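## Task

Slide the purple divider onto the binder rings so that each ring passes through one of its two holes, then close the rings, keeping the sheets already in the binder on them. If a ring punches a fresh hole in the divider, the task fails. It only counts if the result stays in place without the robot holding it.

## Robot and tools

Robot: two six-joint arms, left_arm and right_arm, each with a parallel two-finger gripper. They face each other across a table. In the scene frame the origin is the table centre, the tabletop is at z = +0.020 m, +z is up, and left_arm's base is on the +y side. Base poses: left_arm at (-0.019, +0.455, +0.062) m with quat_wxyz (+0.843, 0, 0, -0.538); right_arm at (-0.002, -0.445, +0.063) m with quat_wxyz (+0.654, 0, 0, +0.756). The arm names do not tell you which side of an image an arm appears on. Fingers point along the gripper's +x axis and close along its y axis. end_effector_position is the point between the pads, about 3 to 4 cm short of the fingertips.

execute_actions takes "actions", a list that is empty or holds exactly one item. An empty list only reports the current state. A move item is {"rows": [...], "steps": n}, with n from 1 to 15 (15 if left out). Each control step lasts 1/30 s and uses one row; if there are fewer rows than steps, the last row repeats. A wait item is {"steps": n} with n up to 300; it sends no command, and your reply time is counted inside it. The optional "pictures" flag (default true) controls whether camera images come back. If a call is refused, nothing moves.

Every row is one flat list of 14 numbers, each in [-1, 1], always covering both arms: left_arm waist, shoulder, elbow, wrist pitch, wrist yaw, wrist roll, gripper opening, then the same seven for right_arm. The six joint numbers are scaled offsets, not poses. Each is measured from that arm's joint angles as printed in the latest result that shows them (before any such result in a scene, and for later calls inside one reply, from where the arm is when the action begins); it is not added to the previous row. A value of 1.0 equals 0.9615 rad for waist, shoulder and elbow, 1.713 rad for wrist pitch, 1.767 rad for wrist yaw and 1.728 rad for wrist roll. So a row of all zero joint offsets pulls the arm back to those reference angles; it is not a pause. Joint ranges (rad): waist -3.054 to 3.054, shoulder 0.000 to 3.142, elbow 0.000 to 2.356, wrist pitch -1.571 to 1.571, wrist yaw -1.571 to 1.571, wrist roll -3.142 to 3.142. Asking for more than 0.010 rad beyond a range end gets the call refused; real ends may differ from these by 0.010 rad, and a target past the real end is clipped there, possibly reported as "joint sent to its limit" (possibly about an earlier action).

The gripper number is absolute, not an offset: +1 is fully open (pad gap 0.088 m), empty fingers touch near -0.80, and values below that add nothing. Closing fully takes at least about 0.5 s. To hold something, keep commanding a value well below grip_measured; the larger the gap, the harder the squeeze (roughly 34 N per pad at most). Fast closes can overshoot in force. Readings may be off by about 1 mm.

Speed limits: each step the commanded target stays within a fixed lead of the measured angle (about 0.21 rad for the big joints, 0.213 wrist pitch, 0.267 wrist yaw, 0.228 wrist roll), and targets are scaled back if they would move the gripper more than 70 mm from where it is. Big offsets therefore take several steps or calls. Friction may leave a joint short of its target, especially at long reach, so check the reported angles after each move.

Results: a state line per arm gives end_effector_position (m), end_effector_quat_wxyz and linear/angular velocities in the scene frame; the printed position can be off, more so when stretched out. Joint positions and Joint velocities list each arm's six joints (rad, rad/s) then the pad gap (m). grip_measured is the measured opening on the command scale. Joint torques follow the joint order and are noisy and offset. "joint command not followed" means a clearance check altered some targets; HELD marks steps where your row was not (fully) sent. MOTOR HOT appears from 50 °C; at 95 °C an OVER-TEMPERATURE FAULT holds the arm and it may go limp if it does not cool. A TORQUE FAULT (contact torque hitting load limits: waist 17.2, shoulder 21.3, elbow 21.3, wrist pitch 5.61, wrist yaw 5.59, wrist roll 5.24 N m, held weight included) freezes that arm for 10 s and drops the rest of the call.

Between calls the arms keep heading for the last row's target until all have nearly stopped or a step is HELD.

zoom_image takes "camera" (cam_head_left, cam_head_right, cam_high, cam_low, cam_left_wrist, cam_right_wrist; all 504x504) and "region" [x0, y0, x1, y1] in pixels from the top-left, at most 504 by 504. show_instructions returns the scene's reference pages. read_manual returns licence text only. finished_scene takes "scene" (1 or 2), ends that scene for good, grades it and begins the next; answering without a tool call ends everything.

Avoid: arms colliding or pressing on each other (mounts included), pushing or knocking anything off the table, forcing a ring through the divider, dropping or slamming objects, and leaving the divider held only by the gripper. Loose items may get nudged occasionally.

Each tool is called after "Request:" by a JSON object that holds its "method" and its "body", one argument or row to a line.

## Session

Request:
{"method": "show_instructions", "body": {

}}

Request:
{"method": "execute_actions", "body": {
  "actions": []
}}

Reference images for this scene: binder manual.

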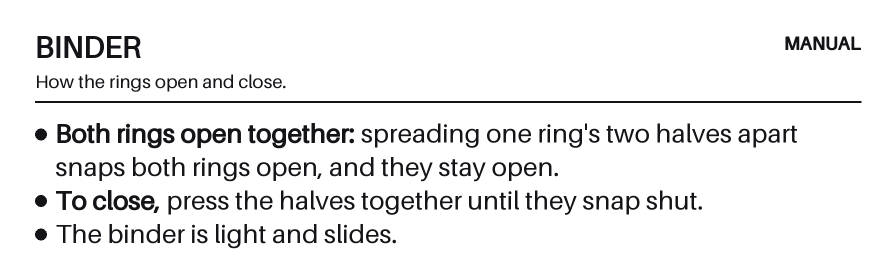

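Scene clock: 0.00 s of 4050.00 s.
left_arm: end_effector_position=(+0.3320, +0.6053, +0.2198) grip_measured=+0.856 end_effector_quat_wxyz=(-0.403, +0.878, +0.152, -0.207) end_effector_velocity=(-0.001, -0.000, -0.003) end_effector_angular_velocity=(-0.025, +0.001, +0.001) | right_arm: end_effector_position=(-0.0481, -0.1317, +0.3876) grip_measured=+0.819 end_effector_quat_wxyz=(+0.652, +0.021, -0.018, +0.758) end_effector_velocity=(-0.000, -0.001, -0.004) end_effector_angular_velocity=(-0.014, -0.025, +0.004)
Joint positions: left_arm=[ 1.505  1.377  0.49   0.643 -0.091 -2.246  0.081] | right_arm=[-0.002  0.858  0.655  0.258 -0.007  0.     0.079]
Joint velocities: left_arm=[ 0.002  0.002 -0.002 -0.007  0.007 -0.022  0.   ] | right_arm=[-0.002 -0.007 -0.002 -0.022 -0.007 -0.022 -0.   ]
Joint torques (N m, as the arm reports them, + toward a larger angle): no reading
Heat: left arm: hottest elbow 25 °C (+0.0 °C/min); right arm: hottest waist 24 °C (+0.0 °C/min).

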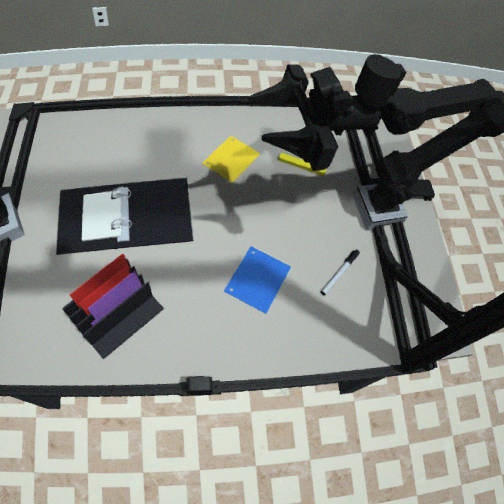

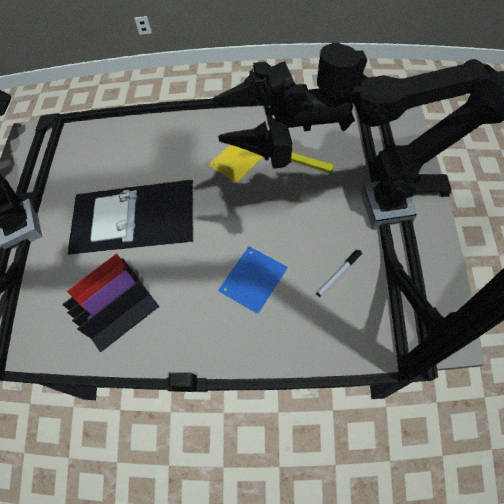

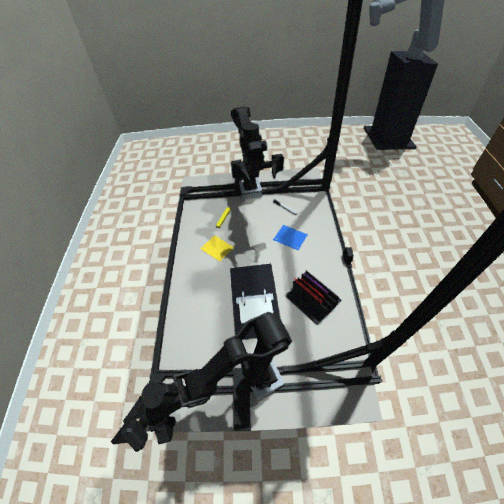

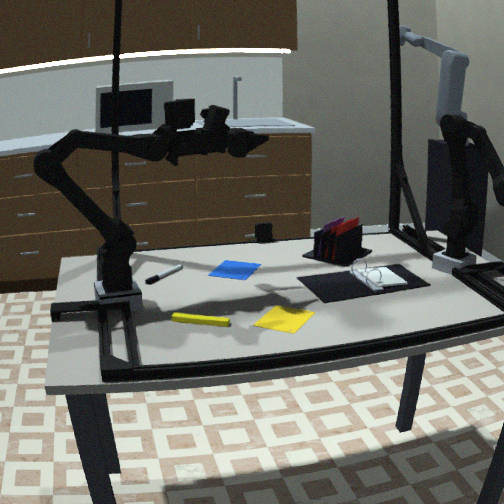

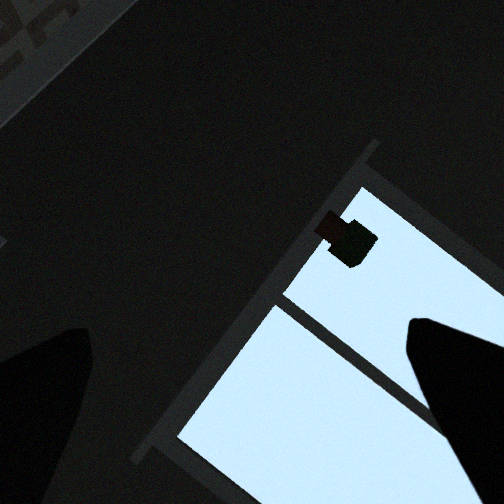

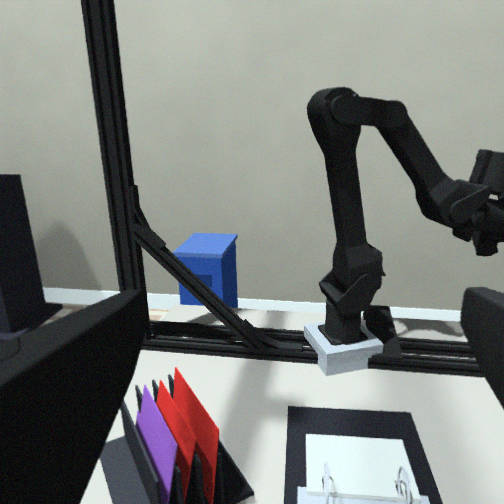

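Request:
{"method": "execute_actions", "body": {
  "actions": [
    {"rows":[[-1,0.04,0.67,-0.6,0.05,0.65,-0.9,-0.15,0.66,-0.04,0.608,0,0,1]]}
  ],
  "pictures": false
}}

Request:
{"method": "execute_actions", "body": {
  "actions": [
    {"steps":25}
  ],
  "pictures": false
}}

Request:
{"method": "execute_actions", "body": {
  "actions": [
    {"rows":[[-1,0,0,-0.53,0,0.65,-0.9,0,0.67,0,0,0,0,1]]}
  ],
  "pictures": false
}}

Request:
{"method": "execute_actions", "body": {
  "actions": [
    {"steps":25}
  ]
}}

Scene clock: 4.03 s of 4050.00 s.
left_arm: end_effector_position=(+0.4085, +0.4110, +0.3087) grip_measured=-0.777 end_effector_quat_wxyz=(-0.654, +0.740, -0.133, -0.083) end_effector_velocity=(+0.002, -0.433, +0.216) end_effector_angular_velocity=(+1.025, -0.024, -1.334) | right_arm: end_effector_position=(-0.0049, -0.0311, +0.3140) grip_measured=+0.979 end_effector_quat_wxyz=(+0.701, +0.041, -0.041, +0.710) end_effector_velocity=(+0.008, +0.023, +0.082) end_effector_angular_velocity=(+0.818, -0.003, -0.025)
Joint positions: left_arm=[ 1.029  1.398  0.95   0.147 -0.014 -1.713  0.001] | right_arm=[-0.141  1.448  0.62   0.944 -0.009  0.     0.087]
Joint velocities: left_arm=[-0.994  0.007  0.94  -1.004  0.022  1.077 -0.   ] | right_arm=[-0.017  0.447 -0.076  1.341  0.007 -0.007  0.001]
Joint torques (N m, as the arm reports them, + toward a larger angle): left_arm=[-0.36 -4.43  9.83  1.73  0.1   0.17] | right_arm=[-0.26 -6.43  4.98  2.74  0.04  0.03]
Heat: left arm: hottest elbow 26 °C (+0.0 °C/min); right arm: hottest elbow 25 °C (+0.0 °C/min).
Steps of this call (steps 1 to 90: nothing new was sent; then 0.53 s passed at rest; steps 91 to 105: all 15 steps of this action). Readings (joint positions):
91: left_arm=[1.496 1.377 0.505 0.617 -0.093 -2.221] | right_arm=[-0.013 0.879 0.651 0.290 -0.014 0.000]
92: left_arm=[1.467 1.381 0.531 0.577 -0.081 -2.183] | right_arm=[-0.041 0.914 0.649 0.352 -0.016 0.000]
94: left_arm=[1.397 1.391 0.594 0.513 -0.053 -2.110] | right_arm=[-0.091 1.004 0.647 0.440 -0.009 0.000]
98: left_arm=[1.262 1.394 0.726 0.381 -0.030 -1.966] | right_arm=[-0.129 1.198 0.631 0.625 -0.009 0.000]
105: the state above

Scene clock: 4.87 s of 4050.00 s.
left_arm: end_effector_position=(+0.3144, +0.2328, +0.2821) grip_measured=-0.777 end_effector_quat_wxyz=(+0.816, -0.405, +0.408, -0.066) end_effector_velocity=(-0.010, -0.000, -0.007) end_effector_angular_velocity=(+0.034, +0.033, -0.016) | right_arm: end_effector_position=(-0.0041, -0.0454, +0.3729) grip_measured=+0.982 end_effector_quat_wxyz=(+0.687, +0.151, -0.152, +0.695) end_effector_velocity=(-0.000, -0.000, +0.002) end_effector_angular_velocity=(+0.007, -0.010, +0.001)
Joint positions: left_arm=[ 0.548  1.404  1.124 -0.379 -0.002 -1.128  0.001] | right_arm=[-0.143  1.485  0.619  1.296 -0.009  0.     0.087]
Joint velocities: left_arm=[-0.017 -0.007 -0.002 -0.051 -0.007  0.007  0.   ] | right_arm=[-0.002  0.002  0.002  0.007 -0.007 -0.007 -0.   ]
Joint torques (N m, as the arm reports them, + toward a larger angle): left_arm=[-0.19 -4.46  9.73  1.52 -0.05  0.1 ] | right_arm=[-0.31 -4.39  4.44  1.95  0.02  0.01]
Heat: left arm: hottest elbow 26 °C (+0.0 °C/min); right arm: hottest elbow 25 °C (+0.0 °C/min).
Steps of this call (steps 1 to 25: the robot went on to your last target). Readings (joint positions):
1: left_arm=[0.996 1.399 0.981 0.114 -0.013 -1.676] | right_arm=[-0.141 1.460 0.619 0.990 -0.009 0.000]
2: left_arm=[0.961 1.399 1.009 0.079 -0.013 -1.636] | right_arm=[-0.142 1.468 0.619 1.038 -0.009 0.000]
4: left_arm=[0.886 1.399 1.056 0.007 -0.011 -1.553] | right_arm=[-0.142 1.473 0.619 1.135 -0.009 0.000]
8: left_arm=[0.733 1.399 1.099 -0.144 -0.009 -1.390] | right_arm=[-0.143 1.475 0.619 1.244 -0.009 0.000]
25: the state above

Scene clock: 5.37 s of 4050.00 s.
left_arm: end_effector_position=(+0.0966, +0.1820, +0.2096) grip_measured=-0.777 end_effector_quat_wxyz=(+0.734, +0.157, +0.579, -0.319) end_effector_velocity=(-0.500, +0.107, -0.098) end_effector_angular_velocity=(+1.498, +0.118, -2.866) | right_arm: end_effector_position=(-0.0042, +0.0080, +0.1566) grip_measured=+0.982 end_effector_quat_wxyz=(+0.702, -0.031, +0.032, +0.710) end_effector_velocity=(+0.002, -0.010, -0.448) end_effector_angular_velocity=(-1.028, -0.023, +0.002)
Joint positions: left_arm=[-0.036  1.404  1.129 -0.977 -0.005 -0.477  0.001] | right_arm=[-0.143  2.009  0.624  1.296 -0.009  0.     0.087]
Joint velocities: left_arm=[-1.409  0.002 -0.002 -1.414  0.007  1.531 -0.   ] | right_arm=[-0.007  1.038  0.002  0.007 -0.007 -0.022 -0.   ]
Joint torques (N m, as the arm reports them, + toward a larger angle): left_arm=[-0.38 -4.83  7.06  0.63  0.1   0.09] | right_arm=[ 0.01 -7.06  2.6   2.11 -0.03  0.01]
Heat: left arm: hottest elbow 26 °C (+11.2 °C/min); right arm: hottest elbow 25 °C (+11.2 °C/min).
Steps of this call (steps 1 to 15: all 15 steps of this action). Readings (joint positions):
1: left_arm=[0.540 1.404 1.126 -0.397 -0.010 -1.101] | right_arm=[-0.143 1.502 0.619 1.305 -0.009 0.000]
2: left_arm=[0.510 1.404 1.128 -0.438 -0.015 -1.058] | right_arm=[-0.143 1.527 0.622 1.315 -0.009 0.000]
4: left_arm=[0.431 1.404 1.129 -0.516 -0.008 -0.976] | right_arm=[-0.143 1.596 0.624 1.302 -0.009 0.000]
8: left_arm=[0.267 1.404 1.129 -0.674 -0.006 -0.805] | right_arm=[-0.143 1.755 0.624 1.296 -0.009 0.000]
15: the state above

Scene clock: 6.20 s of 4050.00 s.
left_arm: end_effector_position=(-0.0135, +0.2243, +0.1987) grip_measured=-0.777 end_effector_quat_wxyz=(+0.511, +0.489, +0.505, -0.494) end_effector_velocity=(+0.000, +0.005, -0.000) end_effector_angular_velocity=(+0.022, -0.007, +0.005) | right_arm: end_effector_position=(-0.0042, +0.0032, +0.1073) grip_measured=+0.982 end_effector_quat_wxyz=(+0.699, -0.072, +0.073, +0.707) end_effector_velocity=(+0.002, -0.001, +0.001) end_effector_angular_velocity=(-0.002, -0.009, -0.008)
Joint positions: left_arm=[-0.41   1.404  1.129 -1.284 -0.    -0.009  0.001] | right_arm=[-0.143  2.12   0.62   1.294 -0.009  0.     0.087]
Joint velocities: left_arm=[-0.002 -0.002 -0.002 -0.022 -0.007 -0.007 -0.   ] | right_arm=[-0.002 -0.007 -0.002 -0.007  0.007 -0.007 -0.   ]
Joint torques (N m, as the arm reports them, + toward a larger angle): left_arm=[-0.17 -4.33  6.4   0.23 -0.04  0.06] | right_arm=[-0.03 -6.35  2.56  2.21 -0.02  0.03]
Heat: left arm: hottest elbow 27 °C (+19.4 °C/min); right arm: hottest elbow 25 °C (+9.7 °C/min).
Steps of this call (steps 1 to 25: the robot went on to your last target). Readings (joint positions):
1: left_arm=[-0.083 1.404 1.129 -1.025 -0.005 -0.426] | right_arm=[-0.143 2.039 0.624 1.294 -0.009 0.000]
2: left_arm=[-0.131 1.404 1.129 -1.073 -0.005 -0.375] | right_arm=[-0.143 2.064 0.623 1.291 -0.009 0.000]
4: left_arm=[-0.225 1.404 1.129 -1.161 -0.004 -0.275] | right_arm=[-0.143 2.095 0.620 1.291 -0.009 0.000]
8: left_arm=[-0.359 1.404 1.129 -1.242 -0.000 -0.104] | right_arm=[-0.143 2.110 0.620 1.294 -0.009 0.000]
25: the state above

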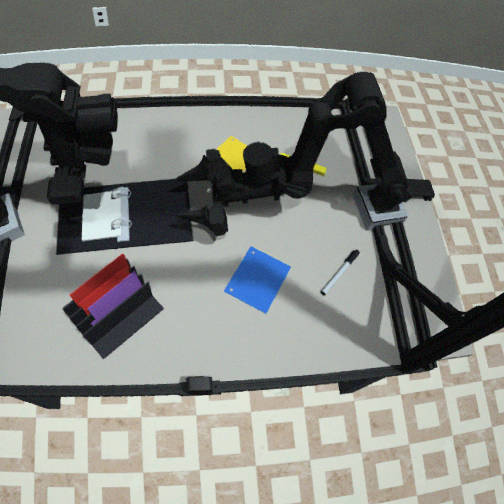

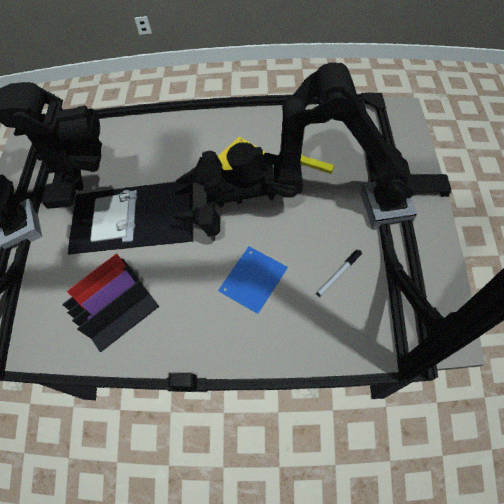

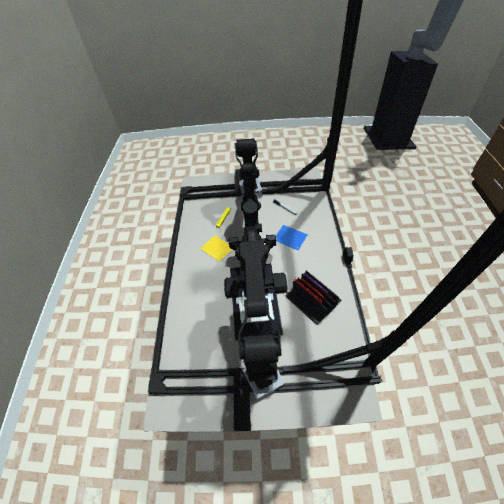

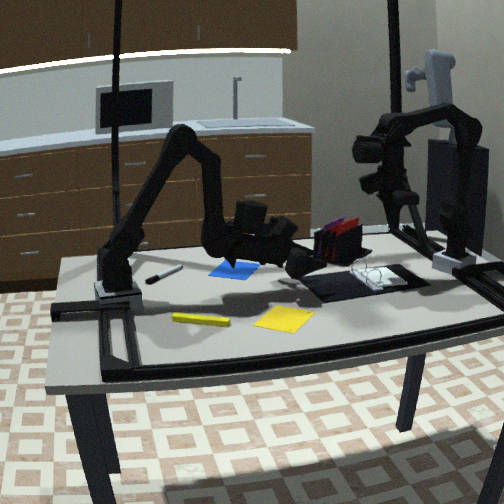

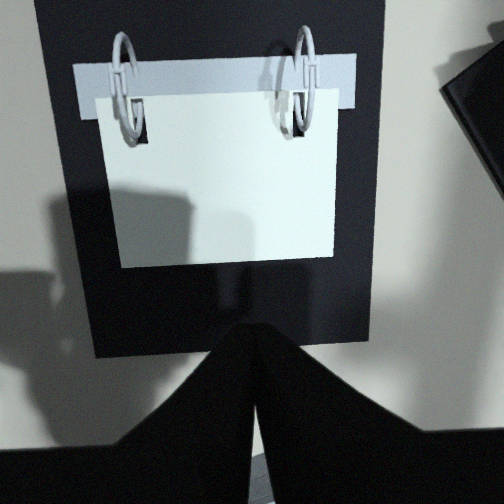

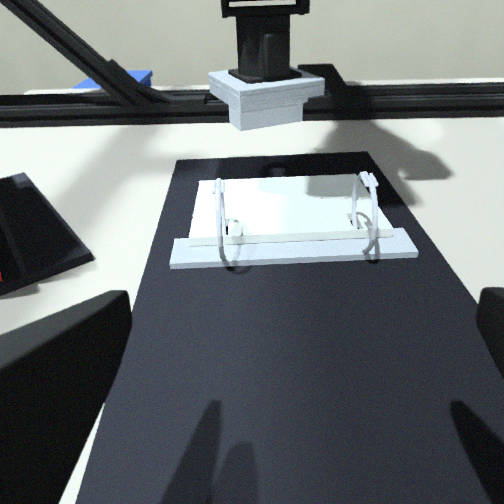

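Request:
{"method": "execute_actions", "body": {
  "actions": [
    {"rows":[[0.77,0.5,0.285,-0.033,0.418,1,-0.9,0,0,0,0,0,0,1]]}
  ],
  "pictures": false
}}

Request:
{"method": "execute_actions", "body": {
  "actions": [
    {"steps":30}
  ],
  "pictures": false
}}

Request:
{"method": "execute_actions", "body": {
  "actions": [
    {"rows":[[0,0.455,0,0,0,0.432,-0.9,0,0,0,0,0,0,1]]}
  ],
  "pictures": false
}}

Request:
{"method": "execute_actions", "body": {
  "actions": [
    {"steps":15}
  ]
}}

Scene clock: 11.17 s of 4050.00 s.
left_arm: end_effector_position=(+0.0905, +0.1630, +0.1799) grip_measured=-0.777 end_effector_quat_wxyz=(+0.373, +0.233, +0.573, -0.691) end_effector_velocity=(+0.303, +0.072, +0.034) end_effector_angular_velocity=(-1.117, -0.164, +0.036) | right_arm: end_effector_position=(-0.0042, +0.0032, +0.1071) grip_measured=+0.982 end_effector_quat_wxyz=(+0.699, -0.072, +0.073, +0.707) end_effector_velocity=(-0.002, -0.000, +0.002) end_effector_angular_velocity=(+0.007, -0.006, +0.011)
Joint positions: left_arm=[ 0.236  1.864  1.384 -1.335  0.688  0.734  0.001] | right_arm=[-0.143  2.12   0.62   1.294 -0.009  0.     0.087]
Joint velocities: left_arm=[ 1.067  0.051  0.1   -0.007  0.3    1.473 -0.   ] | right_arm=[ 0.002 -0.002 -0.002  0.007 -0.007 -0.007  0.   ]
Joint torques (N m, as the arm reports them, + toward a larger angle): left_arm=[-1.92 -6.49  7.45 -0.42  0.64  0.16] | right_arm=[ 0.   -7.59  2.62  2.04 -0.04  0.  ]
Heat: left arm: hottest elbow 27 °C (+10.7 °C/min); right arm: hottest elbow 25 °C (+5.4 °C/min).
Steps of this call (steps 1 to 30: the robot went on to your last target; steps 31 to 90: nothing new was sent; then 1.47 s passed at rest; steps 91 to 105: all 15 steps of this action). Readings (joint positions):
91: left_arm=[-0.395 1.422 1.148 -1.304 0.037 0.027] | right_arm=[-0.143 2.120 0.620 1.294 -0.009 0.000]
92: left_arm=[-0.354 1.457 1.190 -1.327 0.106 0.080] | right_arm=[-0.143 2.120 0.620 1.294 -0.009 0.000]
94: left_arm=[-0.261 1.546 1.282 -1.313 0.222 0.181] | right_arm=[-0.143 2.120 0.620 1.294 -0.009 0.000]
98: left_arm=[-0.077 1.715 1.367 -1.329 0.459 0.382] | right_arm=[-0.143 2.120 0.620 1.294 -0.009 0.000]
105: the state above

Scene clock: 12.17 s of 4050.00 s.
left_arm: end_effector_position=(+0.1151, +0.1682, +0.1853) grip_measured=-0.777 end_effector_quat_wxyz=(+0.268, +0.353, +0.190, -0.876) end_effector_velocity=(-0.003, +0.000, +0.003) end_effector_angular_velocity=(-0.025, -0.005, -0.027) | right_arm: end_effector_position=(-0.0042, +0.0032, +0.1071) grip_measured=+0.982 end_effector_quat_wxyz=(+0.699, -0.072, +0.073, +0.707) end_effector_velocity=(-0.000, +0.001, +0.000) end_effector_angular_velocity=(-0.002, -0.020, +0.009)
Joint positions: left_arm=[ 0.327  1.869  1.396 -1.338  0.735  1.712  0.001] | right_arm=[-0.143  2.12   0.62   1.294 -0.009  0.     0.087]
Joint velocities: left_arm=[-0.002 -0.007 -0.002 -0.007  0.007  0.037 -0.   ] | right_arm=[-0.002 -0.002  0.002 -0.007 -0.007 -0.022 -0.   ]
Joint torques (N m, as the arm reports them, + toward a larger angle): left_arm=[ 0.28 -5.64  7.14 -0.24  0.58  0.1 ] | right_arm=[-0.02 -7.63  2.75  2.03 -0.03  0.02]
Heat: left arm: hottest elbow 27 °C (+9.9 °C/min); right arm: hottest shoulder 25 °C (+4.9 °C/min).
Steps of this call (steps 1 to 30: the robot went on to your last target). Readings (joint positions):
1: left_arm=[0.267 1.864 1.387 -1.335 0.698 0.784] | right_arm=[-0.143 2.120 0.620 1.294 -0.009 0.000]
2: left_arm=[0.289 1.864 1.391 -1.336 0.707 0.834] | right_arm=[-0.143 2.120 0.620 1.294 -0.009 0.000]
4: left_arm=[0.310 1.864 1.395 -1.336 0.719 0.934] | right_arm=[-0.143 2.120 0.620 1.294 -0.009 0.000]
8: left_arm=[0.319 1.866 1.396 -1.338 0.730 1.137] | right_arm=[-0.143 2.120 0.620 1.294 -0.009 0.000]
30: the state above

Scene clock: 12.67 s of 4050.00 s.
left_arm: end_effector_position=(+0.1045, +0.1791, +0.0716) grip_measured=-0.777 end_effector_quat_wxyz=(+0.086, +0.307, +0.041, -0.947) end_effector_velocity=(-0.000, +0.001, -0.002) end_effector_angular_velocity=(-0.435, -0.082, -0.331) | right_arm: end_effector_position=(-0.0042, +0.0032, +0.1071) grip_measured=+0.982 end_effector_quat_wxyz=(+0.699, -0.072, +0.073, +0.707) end_effector_velocity=(-0.000, -0.001, +0.001) end_effector_angular_velocity=(-0.003, +0.009, +0.003)
Joint positions: left_arm=[ 0.327  2.281  1.396 -1.338  0.736  2.389  0.001] | right_arm=[-0.143  2.12   0.62   1.294 -0.009  0.     0.087]
Joint velocities: left_arm=[-0.002  0.002 -0.002  0.007 -0.007  0.549 -0.   ] | right_arm=[-0.002 -0.007 -0.002 -0.007 -0.007  0.007 -0.   ]
Joint torques (N m, as the arm reports them, + toward a larger angle): left_arm=[-0.02 -6.71  4.13 -0.8   0.37  0.12] | right_arm=[-0.01 -7.58  2.68  2.04 -0.02  0.01]
Heat: left arm: hottest elbow 27 °C (+9.5 °C/min); right arm: hottest shoulder 25 °C (+4.7 °C/min).
Steps of this call (steps 1 to 15: all 15 steps of this action). Readings (joint positions):
1: left_arm=[0.327 1.887 1.397 -1.343 0.736 1.752] | right_arm=[-0.143 2.120 0.620 1.294 -0.009 0.000]
2: left_arm=[0.327 1.912 1.404 -1.345 0.741 1.805] | right_arm=[-0.143 2.120 0.620 1.294 -0.009 0.000]
4: left_arm=[0.327 1.990 1.408 -1.338 0.742 1.906] | right_arm=[-0.143 2.120 0.620 1.294 -0.009 0.000]
8: left_arm=[0.327 2.175 1.407 -1.338 0.739 2.106] | right_arm=[-0.143 2.120 0.620 1.294 -0.009 0.000]
15: the state above

Scene clock: 13.17 s of 4050.00 s.
left_arm: end_effector_position=(+0.1040, +0.1795, +0.0698) grip_measured=-0.777 end_effector_quat_wxyz=(-0.075, -0.308, -0.012, +0.948) end_effector_velocity=(-0.001, +0.002, +0.001) end_effector_angular_velocity=(+0.015, +0.002, -0.003) | right_arm: end_effector_position=(-0.0042, +0.0032, +0.1071) grip_measured=+0.982 end_effector_quat_wxyz=(+0.699, -0.072, +0.073, +0.707) end_effector_velocity=(-0.000, -0.001, -0.001) end_effector_angular_velocity=(-0.007, -0.006, +0.006)
Joint positions: left_arm=[ 0.327  2.288  1.396 -1.338  0.736  2.455  0.001] | right_arm=[-0.143  2.12   0.62   1.294 -0.009  0.     0.087]
Joint velocities: left_arm=[-0.002 -0.002 -0.002 -0.007 -0.007 -0.007 -0.   ] | right_arm=[-0.002 -0.002 -0.002 -0.007 -0.007 -0.007 -0.   ]
Joint torques (N m, as the arm reports them, + toward a larger angle): left_arm=[-0.01 -6.6   4.1  -0.83  0.37  0.09] | right_arm=[-0.01 -7.56  2.71  2.04 -0.02 -0.01]
Heat: left arm: hottest elbow 27 °C (+9.1 °C/min); right arm: hottest shoulder 25 °C (+4.6 °C/min).
Steps of this call (steps 1 to 15: the robot went on to your last target). Readings (joint positions):
1: left_arm=[0.327 2.281 1.396 -1.338 0.736 2.405] | right_arm=[-0.143 2.120 0.620 1.294 -0.009 0.000]
2: left_arm=[0.327 2.281 1.396 -1.338 0.736 2.417] | right_arm=[-0.143 2.120 0.620 1.294 -0.009 0.000]
4: left_arm=[0.327 2.283 1.396 -1.338 0.736 2.433] | right_arm=[-0.143 2.120 0.620 1.294 -0.009 0.000]
8: left_arm=[0.327 2.286 1.396 -1.338 0.736 2.448] | right_arm=[-0.143 2.120 0.620 1.294 -0.009 0.000]
15: the state above

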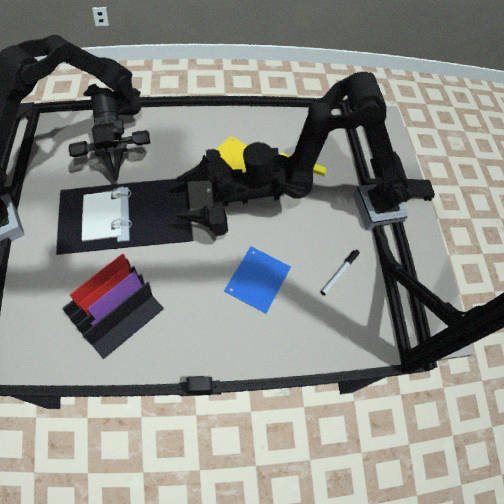

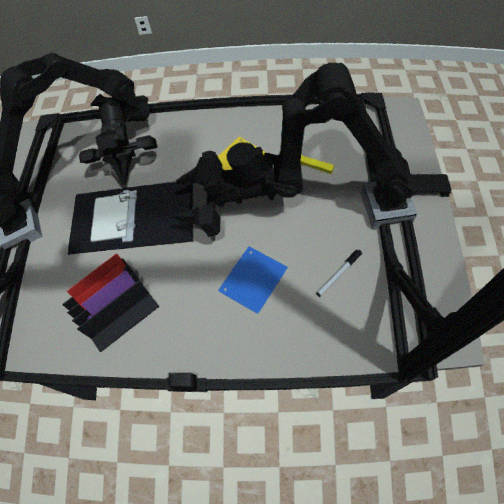

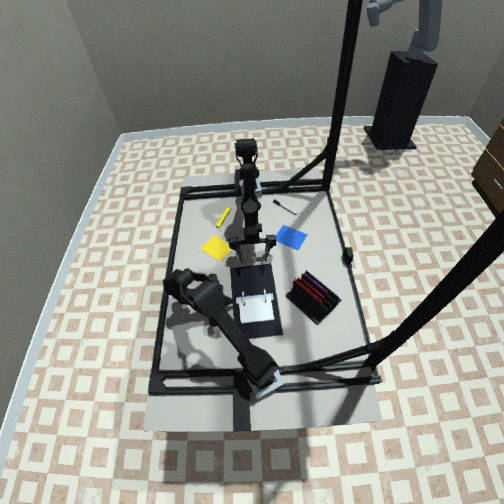

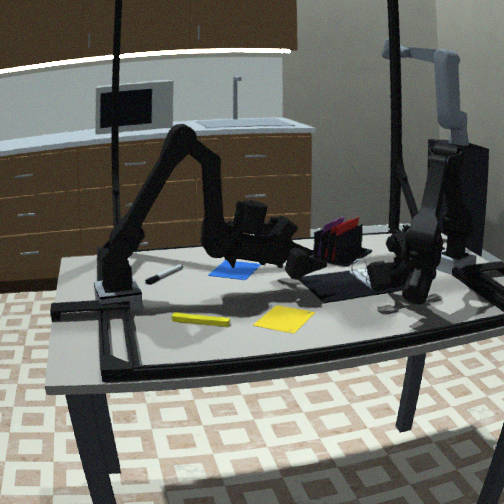

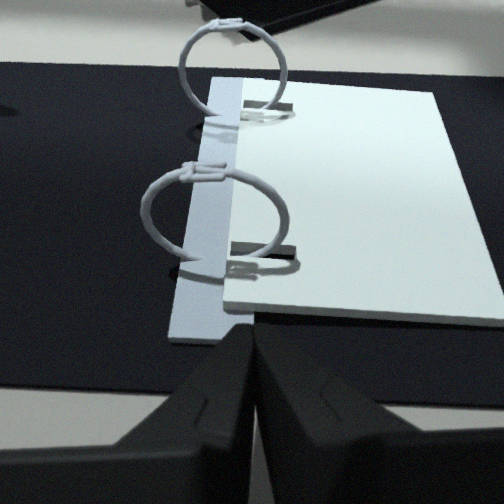

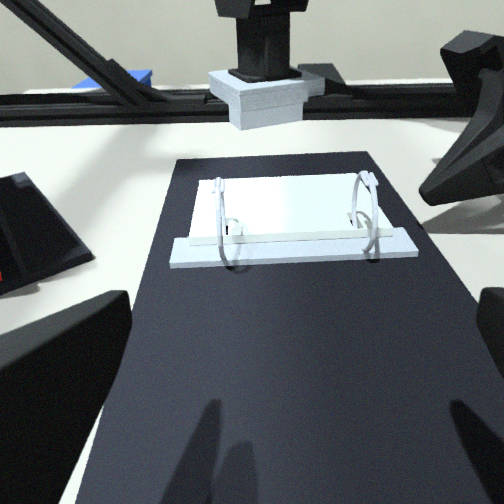

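Request:
{"method": "execute_actions", "body": {
  "actions": [
    {"rows":[[-0.03,0.03,0.025,0,0,0,-0.9,0,0,0,0,0,0,1],[-0.06,0.03,0.025,0,0,0,-0.9,0,0,0,0,0,0,1],[-0.09,0.03,0.025,0,0,0,-0.9,0,0,0,0,0,0,1],[-0.12,0.03,0.025,0,0,0,-0.9,0,0,0,0,0,0,1],[-0.155,0.03,0.025,0,0,0,-0.9,0,0,0,0,0,0,1]]}
  ]
}}

Scene clock: 15.23 s of 4050.00 s.
left_arm: end_effector_position=(+0.0655, +0.1614, +0.0686) grip_measured=-0.777 end_effector_quat_wxyz=(-0.008, -0.310, +0.013, +0.951) end_effector_velocity=(+0.002, +0.003, -0.000) end_effector_angular_velocity=(+0.018, -0.013, -0.007) | right_arm: end_effector_position=(-0.0042, +0.0032, +0.1069) grip_measured=+0.982 end_effector_quat_wxyz=(+0.699, -0.072, +0.073, +0.707) end_effector_velocity=(-0.000, -0.002, -0.003) end_effector_angular_velocity=(-0.012, -0.006, +0.006)
Joint positions: left_arm=[ 0.183  2.298  1.413 -1.338  0.736  2.456  0.001] | right_arm=[-0.143  2.12   0.62   1.294 -0.009  0.     0.087]
Joint velocities: left_arm=[ 0.002 -0.002  0.002 -0.007 -0.022 -0.007 -0.   ] | right_arm=[-0.002 -0.002 -0.007 -0.007 -0.007 -0.007  0.   ]
Joint torques (N m, as the arm reports them, + toward a larger angle): left_arm=[-0.26 -6.66  5.16 -0.8   0.39 -0.03] | right_arm=[ 0.02 -7.55  2.72  2.04 -0.04  0.01]
Heat: left arm: hottest elbow 27 °C (+7.9 °C/min); right arm: hottest shoulder 25 °C (+3.9 °C/min).
Steps of this call (steps 1 to 15: the robot went on to your last target; steps 16 to 47: nothing new was sent; steps 48 to 62: all 15 steps of this action). Readings (joint positions):
48: left_arm=[0.327 2.289 1.397 -1.338 0.736 2.456] | right_arm=[-0.143 2.120 0.620 1.294 -0.009 0.000]
49: left_arm=[0.322 2.291 1.400 -1.338 0.736 2.456] | right_arm=[-0.143 2.120 0.620 1.294 -0.009 0.000]
51: left_arm=[0.296 2.294 1.406 -1.338 0.736 2.456] | right_arm=[-0.143 2.120 0.620 1.294 -0.009 0.000]
55: left_arm=[0.209 2.297 1.412 -1.338 0.736 2.456] | right_arm=[-0.143 2.120 0.620 1.294 -0.009 0.000]
62: the state above

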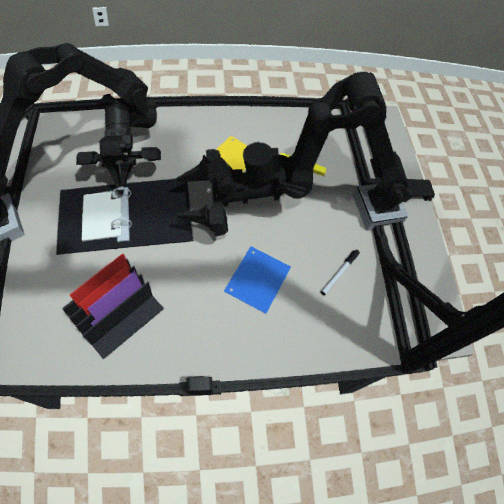

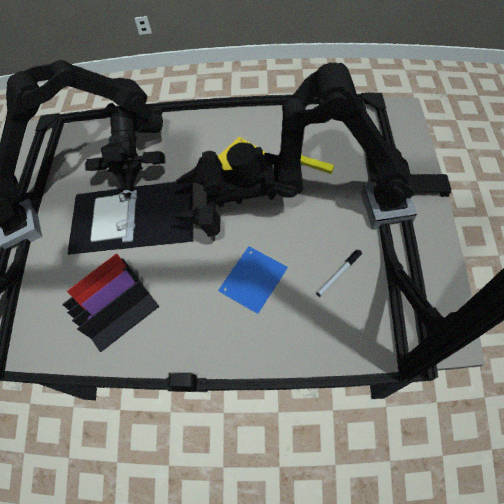

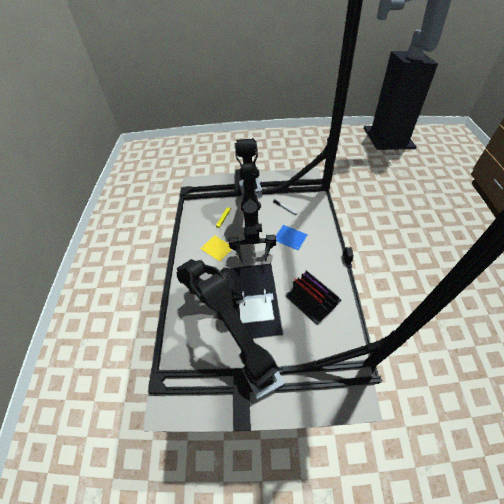

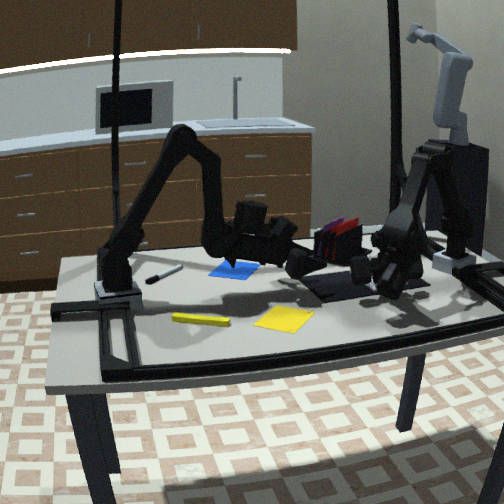

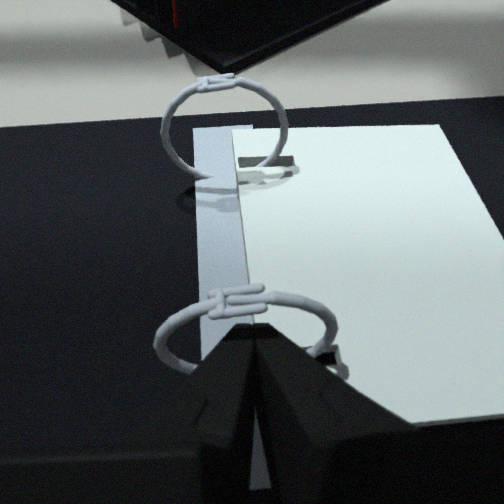

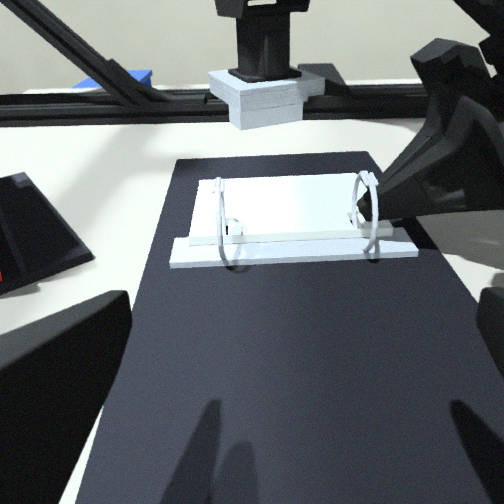

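Request:
{"method": "execute_actions", "body": {
  "actions": [
    {"rows":[[-0.04,0,0,0,0,0,-0.8,0,0,0,0,0,0,1],[-0.04,0,0,0,0,0,-0.8,0,0,0,0,0,0,1],[-0.04,0,0,0,0,0,-0.8,0,0,0,0,0,0,1],[-0.04,0,0,0,0,0,-0.8,0,0,0,0,0,0,1],[-0.04,0,0,0,0,0,0.1,0,0,0,0,0,0,1]]}
  ]
}}

Scene clock: 16.80 s of 4050.00 s.
left_arm: end_effector_position=(+0.0557, +0.1590, +0.0684) grip_measured=+0.039 end_effector_quat_wxyz=(+0.010, -0.311, +0.017, +0.950) end_effector_velocity=(-0.002, +0.001, +0.004) end_effector_angular_velocity=(+0.017, +0.014, +0.006) | right_arm: end_effector_position=(-0.0042, +0.0032, +0.1069) grip_measured=+0.982 end_effector_quat_wxyz=(+0.699, -0.072, +0.073, +0.707) end_effector_velocity=(+0.002, -0.000, +0.002) end_effector_angular_velocity=(+0.007, +0.009, -0.002)
Joint positions: left_arm=[ 0.149  2.298  1.414 -1.338  0.732  2.455  0.041] | right_arm=[-0.143  2.12   0.62   1.294 -0.009  0.     0.087]
Joint velocities: left_arm=[-0.002 -0.002  0.002 -0.022  0.007 -0.007  0.001] | right_arm=[-0.007 -0.002 -0.002  0.007 -0.007  0.007  0.   ]
Joint torques (N m, as the arm reports them, + toward a larger angle): left_arm=[-0.39 -8.57  4.17 -0.78  0.53  0.07] | right_arm=[-0.03 -7.56  2.63  2.05 -0.02  0.01]
Heat: left arm: hottest elbow 27 °C (+7.1 °C/min); right arm: hottest shoulder 25 °C (+3.6 °C/min).
Steps of this call (steps 1 to 15: the robot went on to your last target; steps 16 to 32: nothing new was sent; steps 33 to 47: all 15 steps of this action). Readings (joint positions):
33: left_arm=[0.180 2.298 1.414 -1.338 0.736 2.456] | right_arm=[-0.143 2.120 0.620 1.294 -0.009 0.000]
34: left_arm=[0.176 2.298 1.414 -1.338 0.736 2.456] | right_arm=[-0.143 2.120 0.620 1.294 -0.009 0.000]
36: left_arm=[0.162 2.298 1.414 -1.338 0.736 2.456] | right_arm=[-0.143 2.120 0.620 1.294 -0.009 0.000]
40: left_arm=[0.151 2.298 1.414 -1.333 0.729 2.456] | right_arm=[-0.143 2.120 0.620 1.294 -0.009 0.000]
47: the state above

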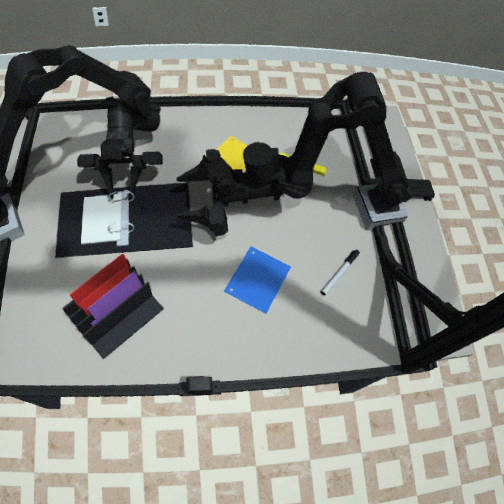

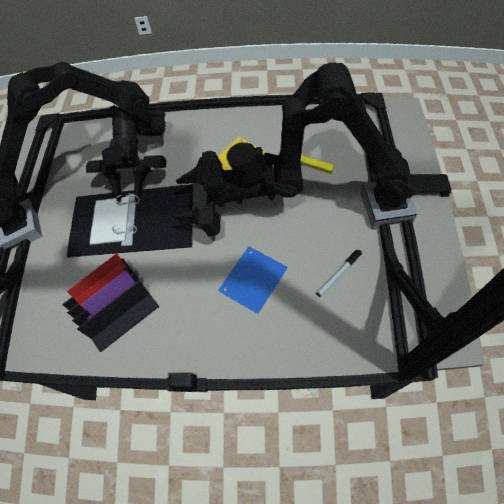

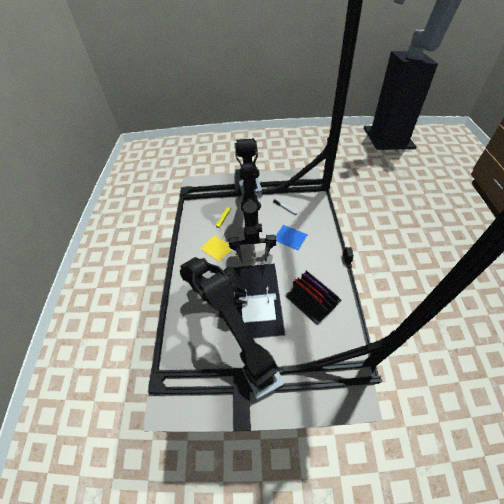

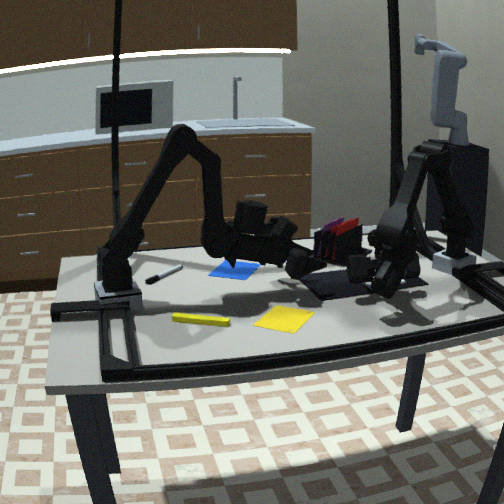

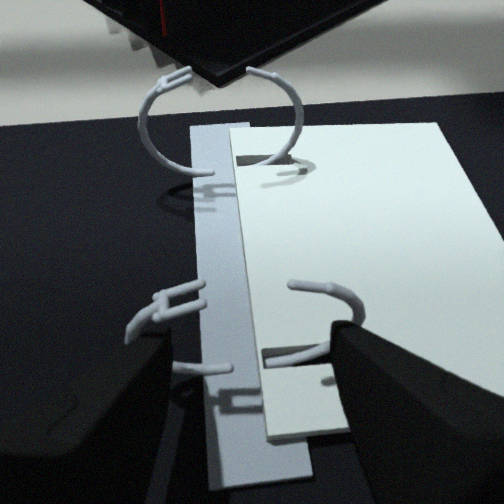

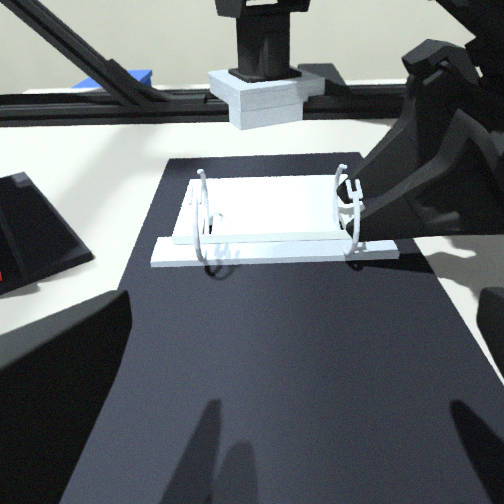

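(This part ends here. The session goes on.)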